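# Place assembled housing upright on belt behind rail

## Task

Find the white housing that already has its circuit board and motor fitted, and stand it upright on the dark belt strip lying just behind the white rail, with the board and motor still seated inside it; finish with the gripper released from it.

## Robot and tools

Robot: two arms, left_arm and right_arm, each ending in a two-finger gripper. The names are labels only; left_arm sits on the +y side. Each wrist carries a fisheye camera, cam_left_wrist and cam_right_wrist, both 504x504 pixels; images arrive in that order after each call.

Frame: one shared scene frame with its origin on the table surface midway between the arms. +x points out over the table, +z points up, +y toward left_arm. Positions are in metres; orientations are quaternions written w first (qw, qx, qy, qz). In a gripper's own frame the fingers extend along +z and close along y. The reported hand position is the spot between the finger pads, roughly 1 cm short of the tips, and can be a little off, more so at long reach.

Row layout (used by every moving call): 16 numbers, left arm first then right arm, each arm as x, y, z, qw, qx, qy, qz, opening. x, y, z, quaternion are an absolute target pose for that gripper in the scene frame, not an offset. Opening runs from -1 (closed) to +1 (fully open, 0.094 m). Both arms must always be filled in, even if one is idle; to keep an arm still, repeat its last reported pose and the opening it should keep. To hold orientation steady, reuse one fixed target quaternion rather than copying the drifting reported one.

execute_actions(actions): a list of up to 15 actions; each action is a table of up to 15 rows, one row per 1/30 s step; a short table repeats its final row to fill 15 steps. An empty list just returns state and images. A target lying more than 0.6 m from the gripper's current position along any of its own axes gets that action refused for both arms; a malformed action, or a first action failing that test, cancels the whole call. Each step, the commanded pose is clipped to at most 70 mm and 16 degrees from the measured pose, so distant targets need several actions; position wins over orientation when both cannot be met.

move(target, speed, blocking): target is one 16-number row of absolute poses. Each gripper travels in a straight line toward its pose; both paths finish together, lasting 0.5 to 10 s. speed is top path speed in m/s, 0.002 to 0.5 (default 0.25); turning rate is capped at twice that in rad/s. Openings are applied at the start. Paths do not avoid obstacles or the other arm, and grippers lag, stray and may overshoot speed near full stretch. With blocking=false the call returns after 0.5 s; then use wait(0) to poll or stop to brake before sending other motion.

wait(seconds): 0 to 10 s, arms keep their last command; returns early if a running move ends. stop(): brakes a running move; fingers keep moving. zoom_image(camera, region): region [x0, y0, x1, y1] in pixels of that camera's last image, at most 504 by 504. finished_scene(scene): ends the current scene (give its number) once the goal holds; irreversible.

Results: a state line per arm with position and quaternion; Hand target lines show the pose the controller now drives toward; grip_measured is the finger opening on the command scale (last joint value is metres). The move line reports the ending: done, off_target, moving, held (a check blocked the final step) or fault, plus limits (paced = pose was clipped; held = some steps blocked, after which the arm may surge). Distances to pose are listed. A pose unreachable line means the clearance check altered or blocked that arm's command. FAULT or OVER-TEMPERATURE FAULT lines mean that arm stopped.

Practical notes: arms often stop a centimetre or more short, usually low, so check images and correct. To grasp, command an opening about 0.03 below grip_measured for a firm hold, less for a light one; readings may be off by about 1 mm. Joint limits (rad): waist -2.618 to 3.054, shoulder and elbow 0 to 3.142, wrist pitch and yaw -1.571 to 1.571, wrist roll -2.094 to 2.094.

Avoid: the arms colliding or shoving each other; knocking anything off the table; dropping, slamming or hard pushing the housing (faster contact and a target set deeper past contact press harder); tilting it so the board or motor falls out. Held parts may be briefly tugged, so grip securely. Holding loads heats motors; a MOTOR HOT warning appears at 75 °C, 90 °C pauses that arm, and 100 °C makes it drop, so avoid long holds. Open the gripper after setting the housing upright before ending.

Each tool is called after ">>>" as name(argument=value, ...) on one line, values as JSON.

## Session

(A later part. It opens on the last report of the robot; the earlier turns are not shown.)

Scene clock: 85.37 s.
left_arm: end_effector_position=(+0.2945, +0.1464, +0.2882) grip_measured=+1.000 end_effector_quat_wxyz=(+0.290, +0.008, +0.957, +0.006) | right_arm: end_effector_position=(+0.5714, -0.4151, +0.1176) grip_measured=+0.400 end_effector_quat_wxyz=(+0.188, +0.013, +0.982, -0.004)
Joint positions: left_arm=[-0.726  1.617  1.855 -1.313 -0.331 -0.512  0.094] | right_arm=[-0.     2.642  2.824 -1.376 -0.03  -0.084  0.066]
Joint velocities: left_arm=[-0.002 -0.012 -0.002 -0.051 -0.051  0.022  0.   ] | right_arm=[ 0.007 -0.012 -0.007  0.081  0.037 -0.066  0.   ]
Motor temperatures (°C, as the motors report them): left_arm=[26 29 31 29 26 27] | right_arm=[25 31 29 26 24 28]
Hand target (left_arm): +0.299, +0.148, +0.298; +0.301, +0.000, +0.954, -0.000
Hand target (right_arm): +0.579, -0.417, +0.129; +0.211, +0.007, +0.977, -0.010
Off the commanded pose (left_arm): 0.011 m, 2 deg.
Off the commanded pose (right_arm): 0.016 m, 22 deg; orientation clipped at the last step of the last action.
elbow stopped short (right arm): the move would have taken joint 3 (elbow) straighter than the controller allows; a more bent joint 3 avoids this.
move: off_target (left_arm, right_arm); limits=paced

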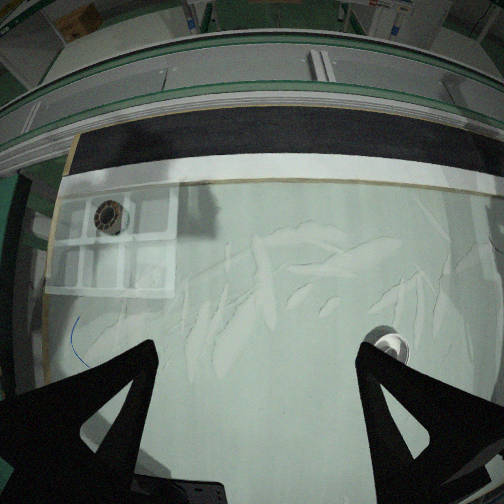

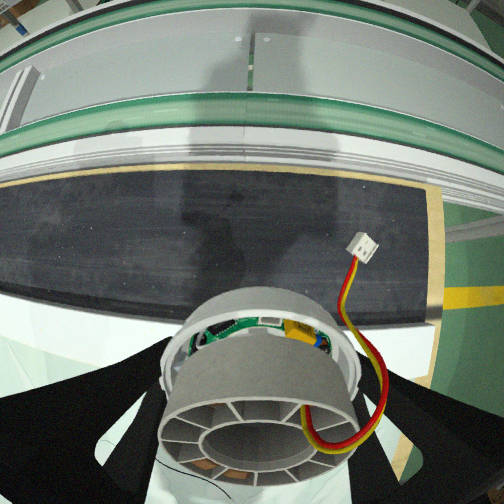

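>>> move(target=[0.299,0.148,0.298,0.301,0,0.954,0,1, 0.66,-0.42,0.13,0.3,0,0.954,0,0.2], speed=0.08)

Scene clock: 92.47 s.
left_arm: end_effector_position=(+0.2944, +0.1463, +0.2882) grip_measured=+1.000 end_effector_quat_wxyz=(+0.289, +0.008, +0.957, +0.006) | right_arm: end_effector_position=(+0.6515, -0.4203, +0.1111) grip_measured=+0.400 end_effector_quat_wxyz=(+0.327, +0.005, +0.945, -0.008)
Joint positions: left_arm=[-0.726  1.617  1.855 -1.313 -0.33  -0.512  0.094] | right_arm=[-0.     2.73   2.824 -1.    -0.053 -0.087  0.066]
Joint velocities: left_arm=[-0.012 -0.017 -0.007 -0.066  0.007 -0.066  0.   ] | right_arm=[ 0.007 -0.007 -0.007  0.007  0.007  0.037 -0.001]
Motor temperatures (°C, as the motors report them): left_arm=[26 29 31 29 26 27] | right_arm=[25 33 29 26 24 28]
Hand target (left_arm): +0.299, +0.148, +0.298; +0.301, +0.000, +0.954, -0.000
Hand target (right_arm): +0.659, -0.420, +0.128; +0.353, +0.003, +0.936, -0.006
Off the commanded pose (left_arm): 0.011 m, 2 deg.
Off the commanded pose (right_arm): 0.021 m, 3 deg.
elbow stopped short (right arm): the move would have taken joint 3 (elbow) straighter than the controller allows; a more bent joint 3 avoids this.
move: off_target (left_arm, right_arm)

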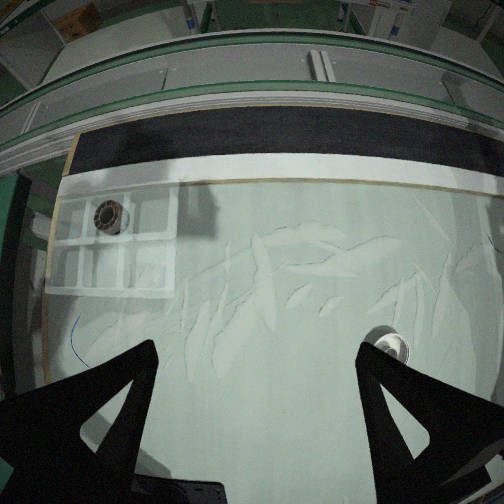

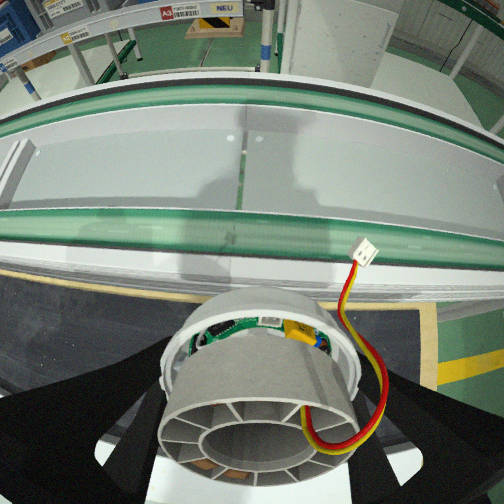

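>>> move(target=[0.299,0.148,0.298,0.301,0,0.954,0,1, 0.42,-0.4,0.1,0,0,1,0,0.2], speed=0.12)

>>> move(target=[0.299,0.148,0.298,0.301,0,0.954,0,1, 0.42,-0.4,0.017,0,0,1,0,0.2], speed=0.05)

Scene clock: 99.67 s.
left_arm: end_effector_position=(+0.2944, +0.1461, +0.2881) grip_measured=+1.000 end_effector_quat_wxyz=(+0.289, +0.008, +0.957, +0.005) | right_arm: end_effector_position=(+0.4202, -0.4018, +0.0926) grip_measured=+0.400 end_effector_quat_wxyz=(-0.009, +0.003, +1.000, +0.004)
Joint positions: left_arm=[-0.726  1.617  1.855 -1.313 -0.329 -0.512  0.094] | right_arm=[-0.     2.193  1.984 -1.38  -0.006 -0.109  0.066]
Joint velocities: left_arm=[-0.012 -0.002 -0.007 -0.022  0.022 -0.007  0.   ] | right_arm=[-0.002 -0.002 -0.027 -0.007  0.007 -0.007  0.001]
Motor temperatures (°C, as the motors report them): left_arm=[26 29 31 29 26 27] | right_arm=[25 35 29 27 24 28]
Hand target (left_arm): +0.299, +0.148, +0.298; +0.301, +0.000, +0.954, -0.000
Hand target (right_arm): +0.417, -0.401, +0.104; +0.000, -0.004, +1.000, +0.000
Off the commanded pose (left_arm): 0.011 m, 2 deg.
Off the commanded pose (right_arm): 0.008 m, 1 deg.
move: off_target (left_arm)

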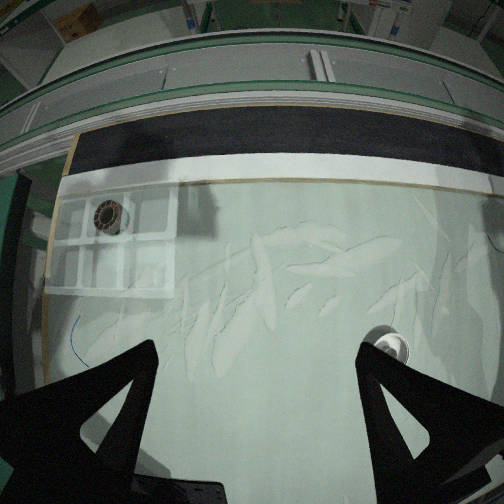

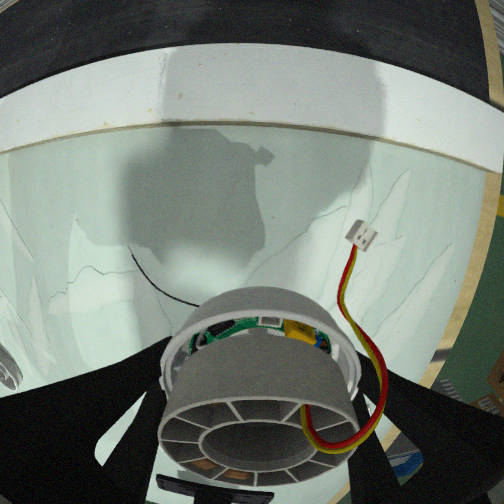

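Scene clock: 101.60 s.
left_arm: end_effector_position=(+0.2943, +0.1460, +0.2881) grip_measured=+1.000 end_effector_quat_wxyz=(+0.289, +0.008, +0.957, +0.005) | right_arm: end_effector_position=(+0.4177, -0.4017, +0.0186) grip_measured=+0.400 end_effector_quat_wxyz=(-0.002, +0.003, +1.000, +0.003)
Joint positions: left_arm=[-0.726  1.617  1.855 -1.313 -0.329 -0.512  0.094] | right_arm=[-0.     2.204  1.706 -1.077 -0.005 -0.109  0.066]
Joint velocities: left_arm=[-0.012  0.007 -0.002  0.037 -0.022  0.007  0.   ] | right_arm=[ 0.002 -0.012 -0.002  0.007  0.051  0.125  0.   ]
Motor temperatures (°C, as the motors report them): left_arm=[26 29 31 29 26 27] | right_arm=[25 34 29 27 24 28]
Hand target (left_arm): +0.299, +0.148, +0.298; +0.301, +0.000, +0.954, -0.000
Hand target (right_arm): +0.419, -0.400, +0.017; -0.000, +0.000, +1.000, +0.000
Off the commanded pose (left_arm): 0.011 m, 2 deg.
Off the commanded pose (right_arm): 0.003 m, 1 deg.
move: off_target (left_arm)

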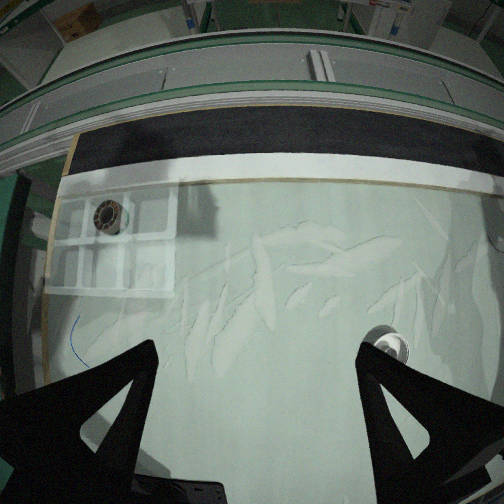

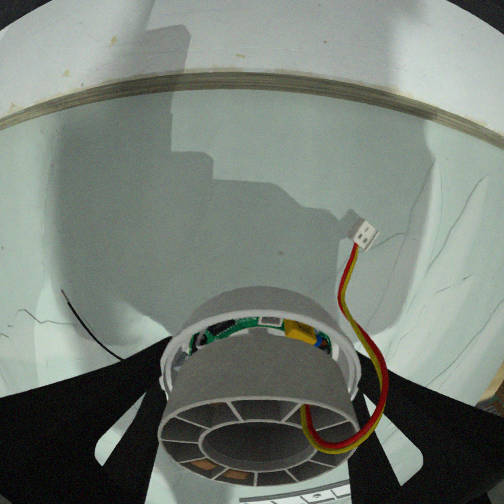

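Lower a bit, open, tilt, regrip.

>>> move(target=[0.299,0.148,0.298,0.301,0,0.954,0,1, 0.42,-0.4,0.011,0,0,1,0,0.2], speed=0.02)

>>> move(target=[0.299,0.148,0.298,0.301,0,0.954,0,1, 0.42,-0.4,0.011,0,0,1,0,0.8], speed=0.02)

>>> move(target=[0.299,0.148,0.298,0.301,0,0.954,0,1, 0.42,-0.4,0.013,0.33,0,0.944,0,0.8], speed=0.05)

Scene clock: 105.80 s.
left_arm: end_effector_position=(+0.2943, +0.1460, +0.2881) grip_measured=+1.000 end_effector_quat_wxyz=(+0.289, +0.008, +0.957, +0.005) | right_arm: end_effector_position=(+0.4221, -0.4023, +0.0187) grip_measured=+0.400 end_effector_quat_wxyz=(+0.007, +0.003, +1.000, +0.002)
Joint positions: left_arm=[-0.726  1.617  1.855 -1.313 -0.329 -0.512  0.094] | right_arm=[-0.     2.204  1.706 -1.059 -0.005 -0.109  0.066]
Joint velocities: left_arm=[-0.022 -0.012 -0.002 -0.007  0.037  0.037  0.   ] | right_arm=[-0.012  0.002  0.002  0.066  0.007  0.007  0.   ]
Motor temperatures (°C, as the motors report them): left_arm=[26 29 32 29 26 27] | right_arm=[25 34 29 27 24 28]
Hand target (left_arm): +0.299, +0.148, +0.298; +0.301, +0.000, +0.954, +0.000
Hand target (right_arm): +0.420, -0.400, +0.011; -0.000, -0.000, +1.000, -0.000
Off the commanded pose (left_arm): 0.011 m, 2 deg.
Off the commanded pose (right_arm): 0.008 m, 1 deg.
move: off_target (left_arm)

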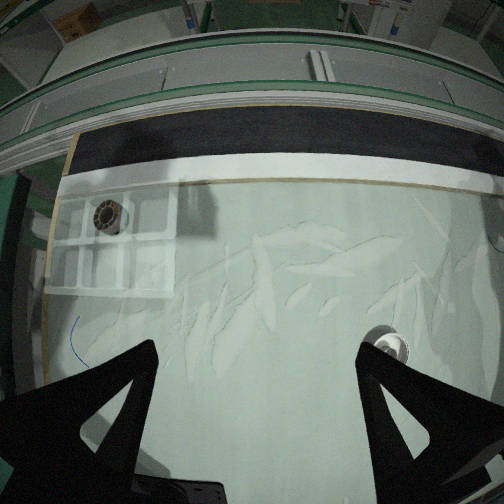

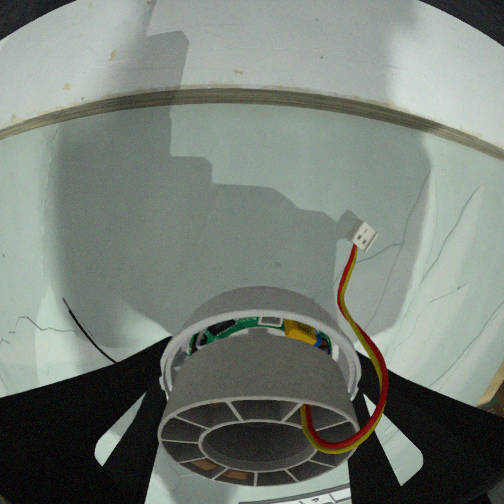

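Scene clock: 106.80 s.
left_arm: end_effector_position=(+0.2943, +0.1460, +0.2881) grip_measured=+1.000 end_effector_quat_wxyz=(+0.289, +0.009, +0.957, +0.005) | right_arm: end_effector_position=(+0.4223, -0.4023, +0.0187) grip_measured=+0.798 end_effector_quat_wxyz=(+0.007, +0.003, +1.000, +0.001)
Joint positions: left_arm=[-0.726  1.617  1.855 -1.313 -0.328 -0.512  0.094] | right_arm=[-0.     2.204  1.706 -1.058 -0.005 -0.109  0.084]
Joint velocities: left_arm=[-0.002 -0.007 -0.027 -0.037 -0.007 -0.007  0.   ] | right_arm=[ 0.002 -0.012 -0.007  0.037 -0.066 -0.022 -0.   ]
Motor temperatures (°C, as the motors report them): left_arm=[26 29 32 29 26 27] | right_arm=[25 34 29 27 24 28]
Hand target (left_arm): +0.299, +0.148, +0.298; +0.301, +0.000, +0.954, -0.000
Hand target (right_arm): +0.420, -0.400, +0.011; -0.000, -0.000, +1.000, -0.000
Off the commanded pose (left_arm): 0.011 m, 2 deg.
Off the commanded pose (right_arm): 0.008 m, 1 deg.
move: off_target (left_arm)

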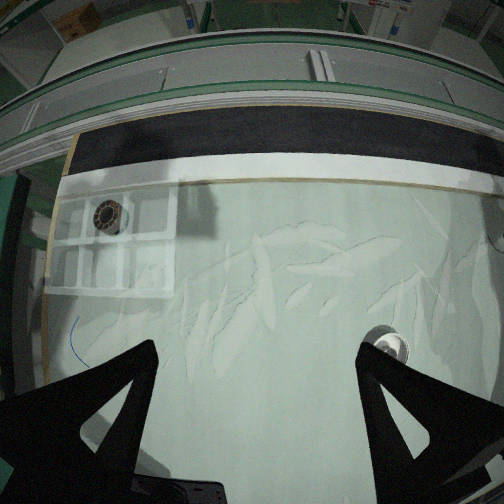

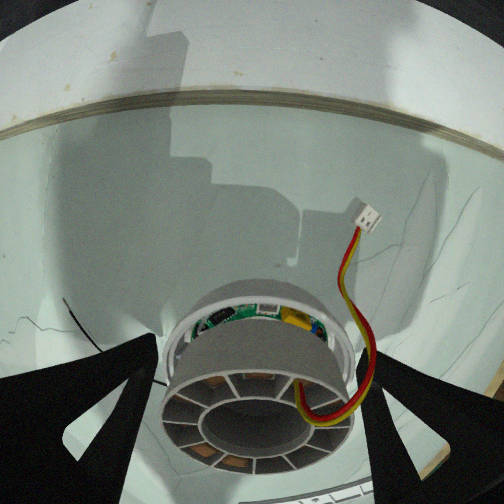

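Scene clock: 113.63 s.
left_arm: end_effector_position=(+0.2942, +0.1458, +0.2880) grip_measured=+1.000 end_effector_quat_wxyz=(+0.289, +0.009, +0.957, +0.005) | right_arm: end_effector_position=(+0.4254, -0.3969, +0.0092) grip_measured=+0.798 end_effector_quat_wxyz=(+0.332, -0.002, +0.943, -0.003)
Joint positions: left_arm=[-0.726  1.617  1.855 -1.313 -0.328 -0.512  0.094] | right_arm=[-0.017  1.823  0.837  0.089 -0.078 -0.109  0.084]
Joint velocities: left_arm=[-0.017 -0.012 -0.012 -0.051  0.007 -0.095  0.   ] | right_arm=[-0.007  0.012  0.002  0.051 -0.007 -0.007 -0.001]
Motor temperatures (°C, as the motors report them): left_arm=[26 29 32 29 26 27] | right_arm=[25 34 28 27 24 28]
Hand target (left_arm): +0.299, +0.148, +0.298; +0.301, +0.000, +0.954, -0.000
Hand target (right_arm): +0.420, -0.400, +0.009; +0.330, +0.003, +0.944, -0.001
Off the commanded pose (left_arm): 0.011 m, 2 deg.
Off the commanded pose (right_arm): 0.007 m, 1 deg.
move: off_target (left_arm)

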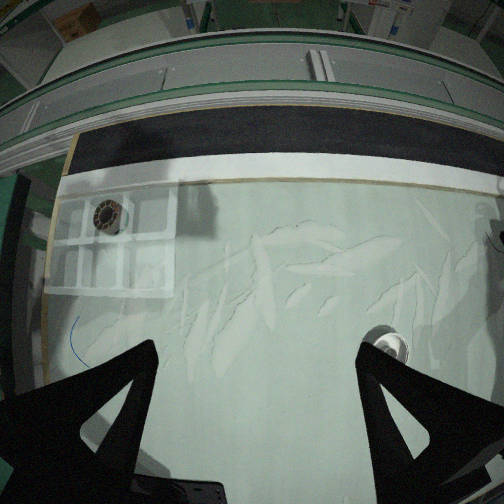

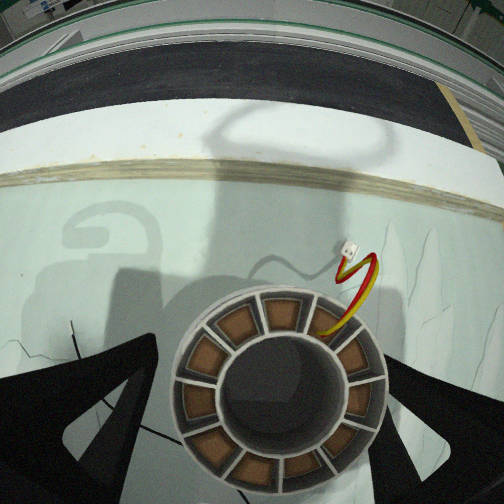

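>>> move(target=[0.299,0.148,0.298,0.301,0,0.954,0,1, 0.42,-0.4,0.013,0.33,0,0.944,0,0.2], speed=0.02)

Scene clock: 115.70 s.
left_arm: end_effector_position=(+0.2942, +0.1458, +0.2880) grip_measured=+1.000 end_effector_quat_wxyz=(+0.289, +0.009, +0.957, +0.004) | right_arm: end_effector_position=(+0.4257, -0.3969, +0.0093) grip_measured=+0.389 end_effector_quat_wxyz=(+0.333, -0.002, +0.943, -0.003)
Joint positions: left_arm=[-0.726  1.617  1.855 -1.313 -0.327 -0.512  0.094] | right_arm=[-0.017  1.823  0.836  0.091 -0.078 -0.109  0.065]
Joint velocities: left_arm=[ 0.007 -0.022 -0.007 -0.051  0.037  0.007  0.   ] | right_arm=[-0.002  0.007  0.002 -0.022 -0.022  0.022 -0.   ]
Motor temperatures (°C, as the motors report them): left_arm=[26 29 32 29 26 27] | right_arm=[25 34 28 27 24 28]
Hand target (left_arm): +0.299, +0.148, +0.298; +0.301, +0.000, +0.954, -0.000
Hand target (right_arm): +0.420, -0.400, +0.013; +0.330, +0.000, +0.944, +0.000
Off the commanded pose (left_arm): 0.011 m, 2 deg.
Off the commanded pose (right_arm): 0.007 m, 1 deg.
move: off_target (left_arm)

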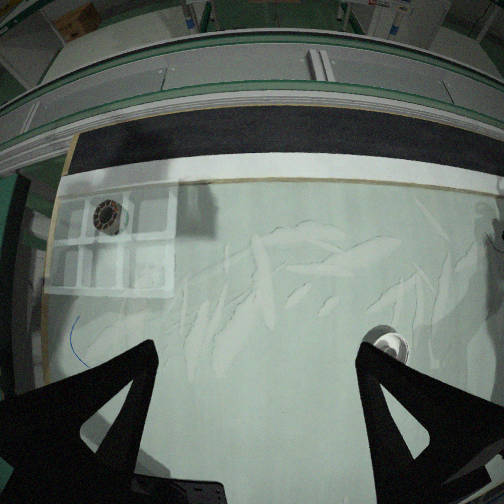

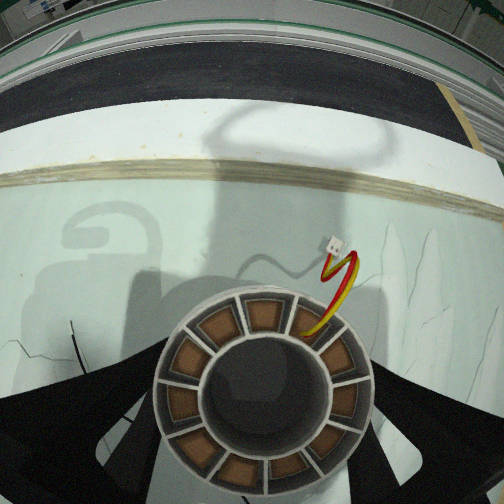

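>>> move(target=[0.45,0.0,0.2,0.6,0.8,0,0,1, 0.45,-0.4,0.13,0.33,0,0.944,0,0.2], speed=0.12)

>>> move(target=[0.45,0.0,0.2,0.6,0.8,0,0,1, 0.65,-0.42,0.12,0.33,0,0.944,0,0.2], speed=0.1)

Scene clock: 129.27 s.
left_arm: end_effector_position=(+0.4236, +0.0196, +0.2014) grip_measured=+1.000 end_effector_quat_wxyz=(+0.617, +0.763, +0.194, -0.005) | right_arm: end_effector_position=(+0.4375, -0.3985, +0.0860) grip_measured=+0.389 end_effector_quat_wxyz=(+0.298, -0.000, +0.955, +0.001)
Joint positions: left_arm=[-0.398  2.038  1.476  0.108  0.995  1.702  0.094] | right_arm=[-0.017  1.73   1.131 -0.371 -0.078 -0.109  0.065]
Joint velocities: left_arm=[-0.002  0.007  0.007 -0.022 -0.007  0.022  0.   ] | right_arm=[-0.022 -0.012 -0.017 -0.007 -0.022 -0.037 -0.   ]
Motor temperatures (°C, as the motors report them): left_arm=[26 30 32 31 26 27] | right_arm=[25 33 29 28 24 28]
Hand target (left_arm): +0.428, +0.022, +0.213; +0.623, +0.760, +0.185, -0.001
Hand target (right_arm): +0.447, -0.400, +0.112; +0.330, -0.000, +0.944, -0.000
Off the commanded pose (left_arm): 0.033 m, 23 deg.
Off the commanded pose (right_arm): 0.046 m, 4 deg.
move: off_target (left_arm, right_arm; path cut at 10 s)

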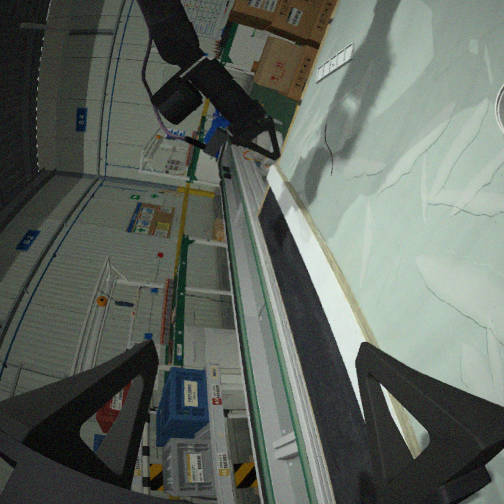

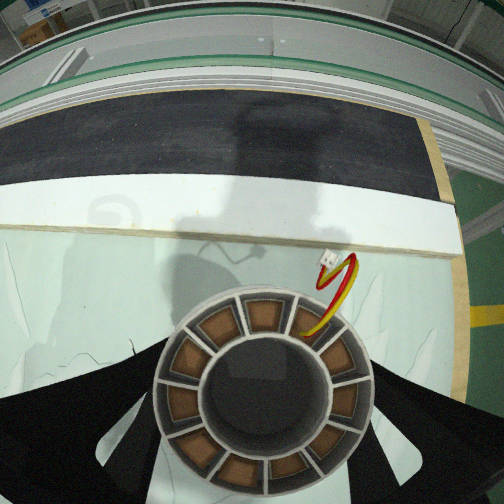

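Scene clock: 132.47 s.
left_arm: end_effector_position=(+0.4453, -0.0009, +0.1861) grip_measured=+1.000 end_effector_quat_wxyz=(+0.619, +0.784, +0.046, +0.001) | right_arm: end_effector_position=(+0.6471, -0.4268, +0.1059) grip_measured=+0.389 end_effector_quat_wxyz=(+0.317, +0.002, +0.948, -0.001)
Joint positions: left_arm=[-0.398  2.28   1.838 -0.174  1.156  2.089  0.094] | right_arm=[-0.017  2.733  2.821 -1.017 -0.077 -0.103  0.065]
Joint velocities: left_arm=[-0.007 -0.002 -0.002 -0.022 -0.037  0.007  0.   ] | right_arm=[-0.002  0.012 -0.007 -0.125 -0.022 -0.022 -0.   ]
Motor temperatures (°C, as the motors report them): left_arm=[26 31 32 31 26 27] | right_arm=[25 34 30 28 24 28]
Hand target (left_arm): +0.449, +0.001, +0.200; +0.628, +0.778, +0.032, +0.010
Hand target (right_arm): +0.653, -0.419, +0.119; +0.335, +0.000, +0.942, -0.001
Off the commanded pose (left_arm): 0.015 m, 6 deg.
Off the commanded pose (right_arm): 0.016 m, 2 deg.
elbow stopped short (right arm): the move would have taken joint 3 (elbow) straighter than the controller allows; a more bent joint 3 avoids this.
joint sent to its limit (left arm) — the command would take joint 6 (wrist roll) past its upper limit, so that joint was sent only as far as its limit.
move: off_target (left_arm, right_arm)

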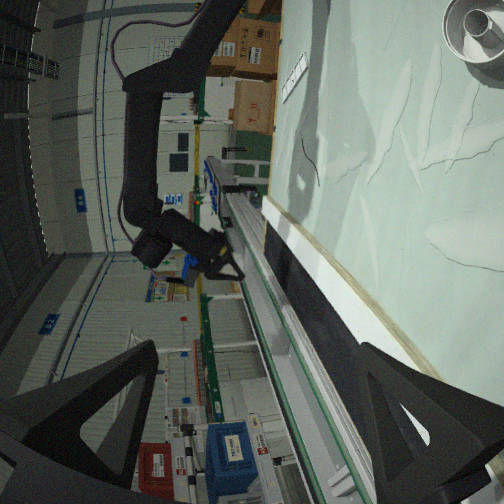

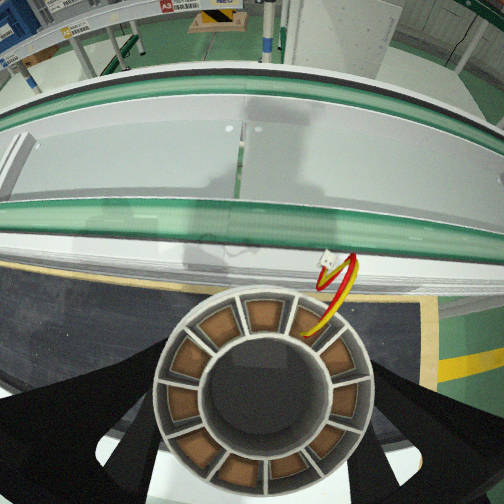

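Lower slowly onto the belt.

>>> move(target=[0.449,0.001,0.2,0.628,0.778,0.032,0.01,1, 0.64,-0.42,0.05,0.33,0,0.944,0,0.2], speed=0.03)

Scene clock: 135.70 s.
left_arm: end_effector_position=(+0.4455, -0.0010, +0.1864) grip_measured=+1.000 end_effector_quat_wxyz=(+0.620, +0.784, +0.045, +0.002) | right_arm: end_effector_position=(+0.6276, -0.4242, +0.0206) grip_measured=+0.389 end_effector_quat_wxyz=(+0.296, +0.003, +0.955, +0.002)
Joint positions: left_arm=[-0.398  2.28   1.838 -0.171  1.156  2.089  0.094] | right_arm=[-0.017  2.563  2.174 -0.584 -0.077 -0.103  0.065]
Joint velocities: left_arm=[-0.012  0.007 -0.002 -0.066 -0.081 -0.037  0.   ] | right_arm=[-0.007 -0.017 -0.002  0.11   0.007  0.095 -0.   ]
Motor temperatures (°C, as the motors report them): left_arm=[26 32 32 31 26 27] | right_arm=[25 35 30 28 24 28]
Hand target (left_arm): +0.449, +0.001, +0.200; +0.628, +0.778, +0.032, +0.010
Hand target (right_arm): +0.637, -0.420, +0.050; +0.329, +0.000, +0.944, +0.000
Off the commanded pose (left_arm): 0.014 m, 2 deg.
Off the commanded pose (right_arm): 0.032 m, 4 deg.
joint sent to its limit (left arm) — the command would take joint 6 (wrist roll) past its upper limit, so that joint was sent only as far as its limit.
move: off_target (left_arm, right_arm)

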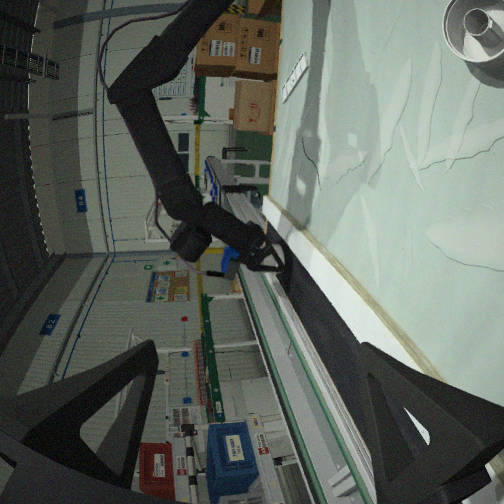

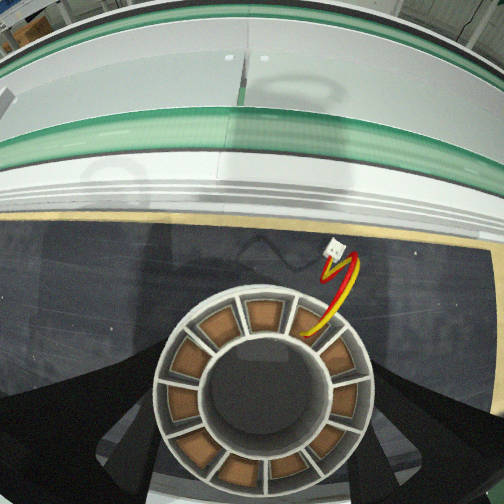

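>>> zoom_image(camera="cam_left_wrist", region=[220,200,340,310])

Region (220, 200, 340, 310) of cam_left_wrist's 504x504 image, scaled by 4.200, with more detail than that image has; it fills the top 462 rows of this view, and the rest is white.

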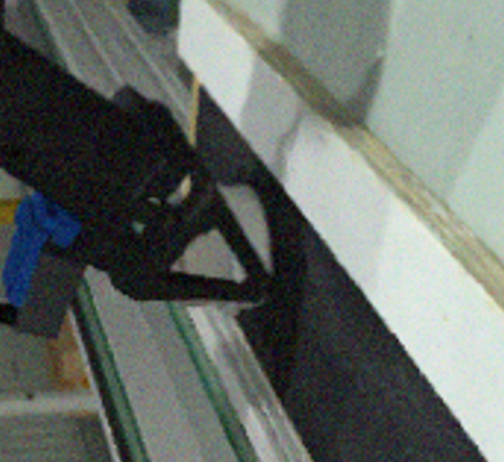

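>>> move(target=[0.449,0.001,0.2,0.628,0.778,0.032,0.01,1, 0.64,-0.42,0.04,0.33,0,0.944,0,0.2], speed=0.02)

Scene clock: 139.47 s.
left_arm: end_effector_position=(+0.4455, -0.0010, +0.1864) grip_measured=+1.000 end_effector_quat_wxyz=(+0.620, +0.784, +0.045, +0.002) | right_arm: end_effector_position=(+0.6332, -0.4250, +0.0246) grip_measured=+0.389 end_effector_quat_wxyz=(+0.309, +0.003, +0.951, +0.000)
Joint positions: left_arm=[-0.398  2.28   1.838 -0.171  1.156  2.089  0.094] | right_arm=[-0.017  2.563  2.174 -0.557 -0.077 -0.103  0.065]
Joint velocities: left_arm=[ 0.012 -0.012  0.007  0.007  0.022 -0.095  0.   ] | right_arm=[-0.007  0.012  0.022  0.022  0.066  0.022  0.001]
Motor temperatures (°C, as the motors report them): left_arm=[26 33 32 31 27 27] | right_arm=[25 36 30 28 24 28]
Hand target (left_arm): +0.449, +0.001, +0.200; +0.628, +0.778, +0.032, +0.010
Hand target (right_arm): +0.640, -0.420, +0.040; +0.330, +0.000, +0.944, -0.000
Off the commanded pose (left_arm): 0.014 m, 2 deg.
Off the commanded pose (right_arm): 0.018 m, 3 deg.
joint sent to its limit (left arm) — the command would take joint 6 (wrist roll) past its upper limit, so that joint was sent only as far as its limit.
move: off_target (left_arm, right_arm)

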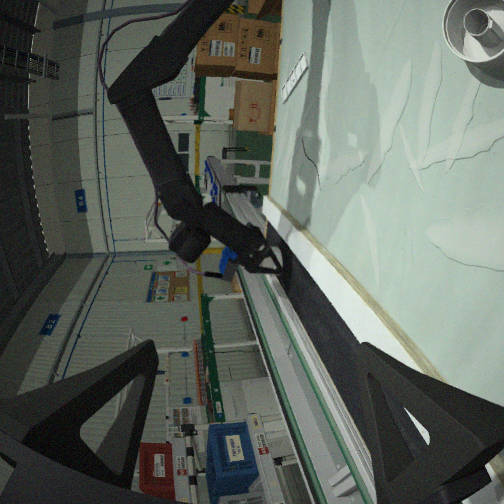

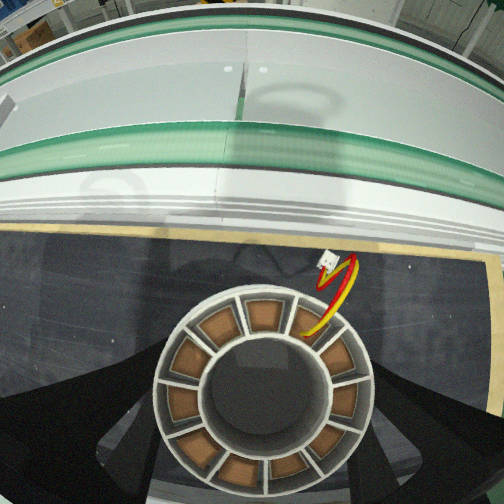

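>>> move(target=[0.449,0.001,0.2,0.628,0.778,0.032,0.01,1, 0.635,-0.42,0.0,0.33,0,0.944,0,0.2], speed=0.02)

Scene clock: 142.40 s.
left_arm: end_effector_position=(+0.4455, -0.0010, +0.1864) grip_measured=+1.000 end_effector_quat_wxyz=(+0.620, +0.784, +0.045, +0.002) | right_arm: end_effector_position=(+0.6429, -0.4263, +0.0128) grip_measured=+0.389 end_effector_quat_wxyz=(+0.348, +0.001, +0.937, -0.005)
Joint positions: left_arm=[-0.398  2.28   1.838 -0.171  1.156  2.089  0.094] | right_arm=[-0.017  2.555  2.061 -0.368 -0.077 -0.103  0.065]
Joint velocities: left_arm=[-0.017  0.002 -0.002 -0.051  0.007 -0.066  0.   ] | right_arm=[-0.002  0.002 -0.022  0.007 -0.022 -0.051 -0.001]
Motor temperatures (°C, as the motors report them): left_arm=[26 33 32 31 27 27] | right_arm=[25 36 29 29 24 28]
Hand target (left_arm): +0.449, +0.001, +0.200; +0.628, +0.778, +0.032, +0.010
Hand target (right_arm): +0.635, -0.420, +0.000; +0.330, +0.000, +0.944, -0.000
Off the commanded pose (left_arm): 0.014 m, 2 deg.
Off the commanded pose (right_arm): 0.016 m, 2 deg.
joint sent to its limit (left arm) — the command would take joint 6 (wrist roll) past its upper limit, so that joint was sent only as far as its limit.
move: off_target (left_arm, right_arm)

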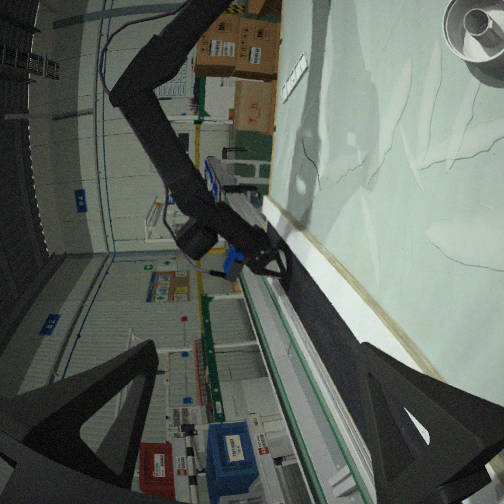

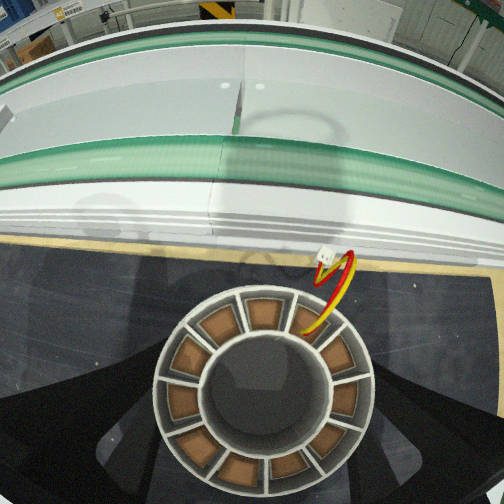

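Seems seated. Release and retreat.

>>> move(target=[0.449,0.001,0.2,0.628,0.778,0.032,0.01,1, 0.64,-0.425,0.013,0.34,0,0.94,0,1], speed=0.02)

>>> move(target=[0.449,0.001,0.2,0.628,0.778,0.032,0.01,1, 0.55,-0.42,0.14,0.2,0,0.98,0,1], speed=0.1)

Scene clock: 147.20 s.
left_arm: end_effector_position=(+0.4455, -0.0010, +0.1864) grip_measured=+1.000 end_effector_quat_wxyz=(+0.620, +0.784, +0.045, +0.002) | right_arm: end_effector_position=(+0.6439, -0.4262, +0.0135) grip_measured=+1.000 end_effector_quat_wxyz=(+0.351, +0.001, +0.936, -0.005)
Joint positions: left_arm=[-0.398  2.28   1.838 -0.171  1.156  2.089  0.094] | right_arm=[-0.017  2.555  2.06  -0.362 -0.078 -0.103  0.094]
Joint velocities: left_arm=[-0.002 -0.002  0.002 -0.022  0.051 -0.037  0.   ] | right_arm=[ 0.002  0.002  0.007 -0.037 -0.066 -0.022  0.   ]
Motor temperatures (°C, as the motors report them): left_arm=[26 34 33 31 27 27] | right_arm=[25 37 29 29 24 28]
Hand target (left_arm): +0.449, +0.001, +0.200; +0.628, +0.778, +0.032, +0.010
Hand target (right_arm): +0.640, -0.425, +0.013; +0.341, -0.000, +0.940, -0.000
Off the commanded pose (left_arm): 0.014 m, 2 deg.
Off the commanded pose (right_arm): 0.004 m, 1 deg.
joint sent to its limit (left arm) — the command would take joint 6 (wrist roll) past its upper limit, so that joint was sent only as far as its limit.
move: off_target (left_arm)

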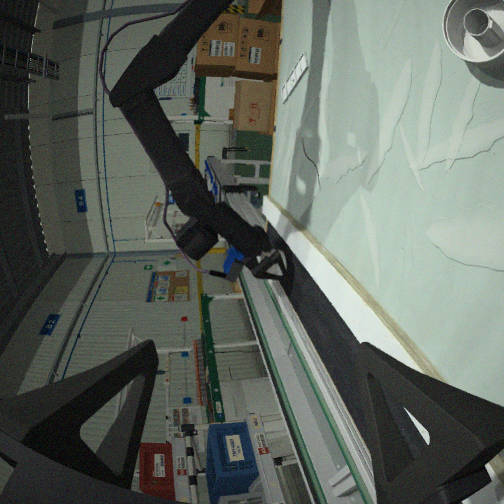

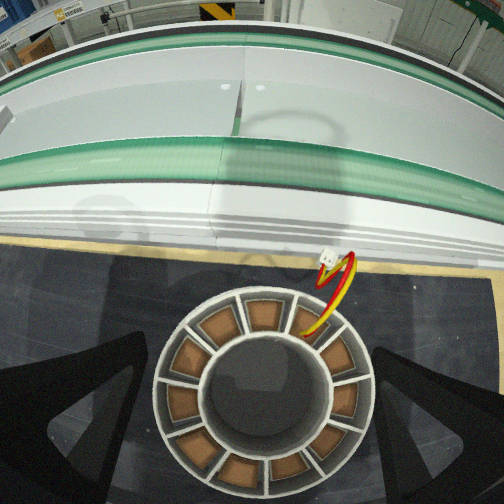

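Scene clock: 149.47 s.
left_arm: end_effector_position=(+0.4455, -0.0010, +0.1864) grip_measured=+1.000 end_effector_quat_wxyz=(+0.620, +0.784, +0.045, +0.002) | right_arm: end_effector_position=(+0.5505, -0.4169, +0.1372) grip_measured=+1.000 end_effector_quat_wxyz=(+0.197, +0.000, +0.980, +0.005)
Joint positions: left_arm=[-0.398  2.28   1.838 -0.171  1.156  2.089  0.094] | right_arm=[-0.017  2.405  2.448 -1.222 -0.06  -0.12   0.094]
Joint velocities: left_arm=[-0.002 -0.007  0.002  0.066  0.037  0.037  0.   ] | right_arm=[ 0.002 -0.007 -0.007 -0.037 -0.081  0.022  0.   ]
Motor temperatures (°C, as the motors report them): left_arm=[26 34 33 31 27 27] | right_arm=[25 37 29 28 24 28]
Hand target (left_arm): +0.449, +0.001, +0.200; +0.628, +0.778, +0.032, +0.010
Hand target (right_arm): +0.551, -0.421, +0.142; +0.200, -0.002, +0.980, +0.000
Off the commanded pose (left_arm): 0.014 m, 2 deg.
Off the commanded pose (right_arm): 0.004 m, 1 deg.
joint sent to its limit (left arm) — the command would take joint 6 (wrist roll) past its upper limit, so that joint was sent only as far as its limit.
move: off_target (left_arm)

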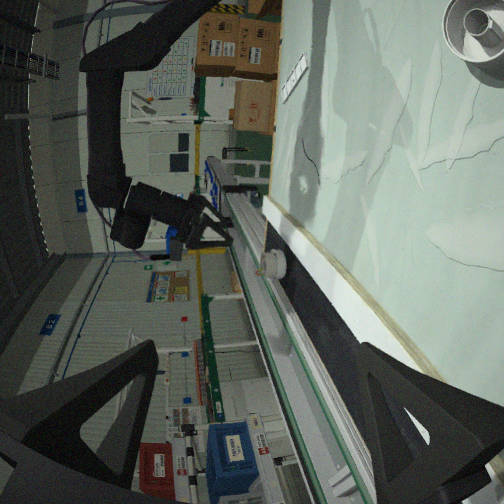

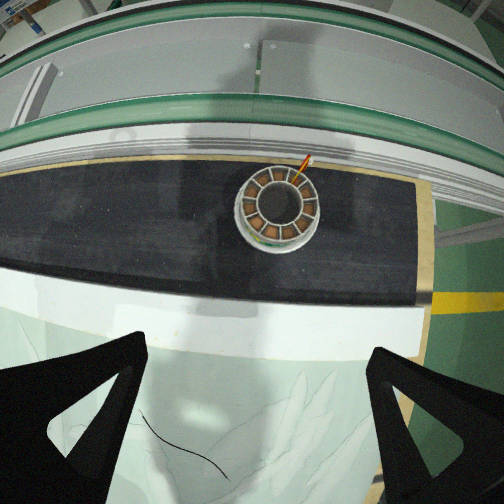

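>>> finished_scene(scene=1)

The scene is finished: the task was done.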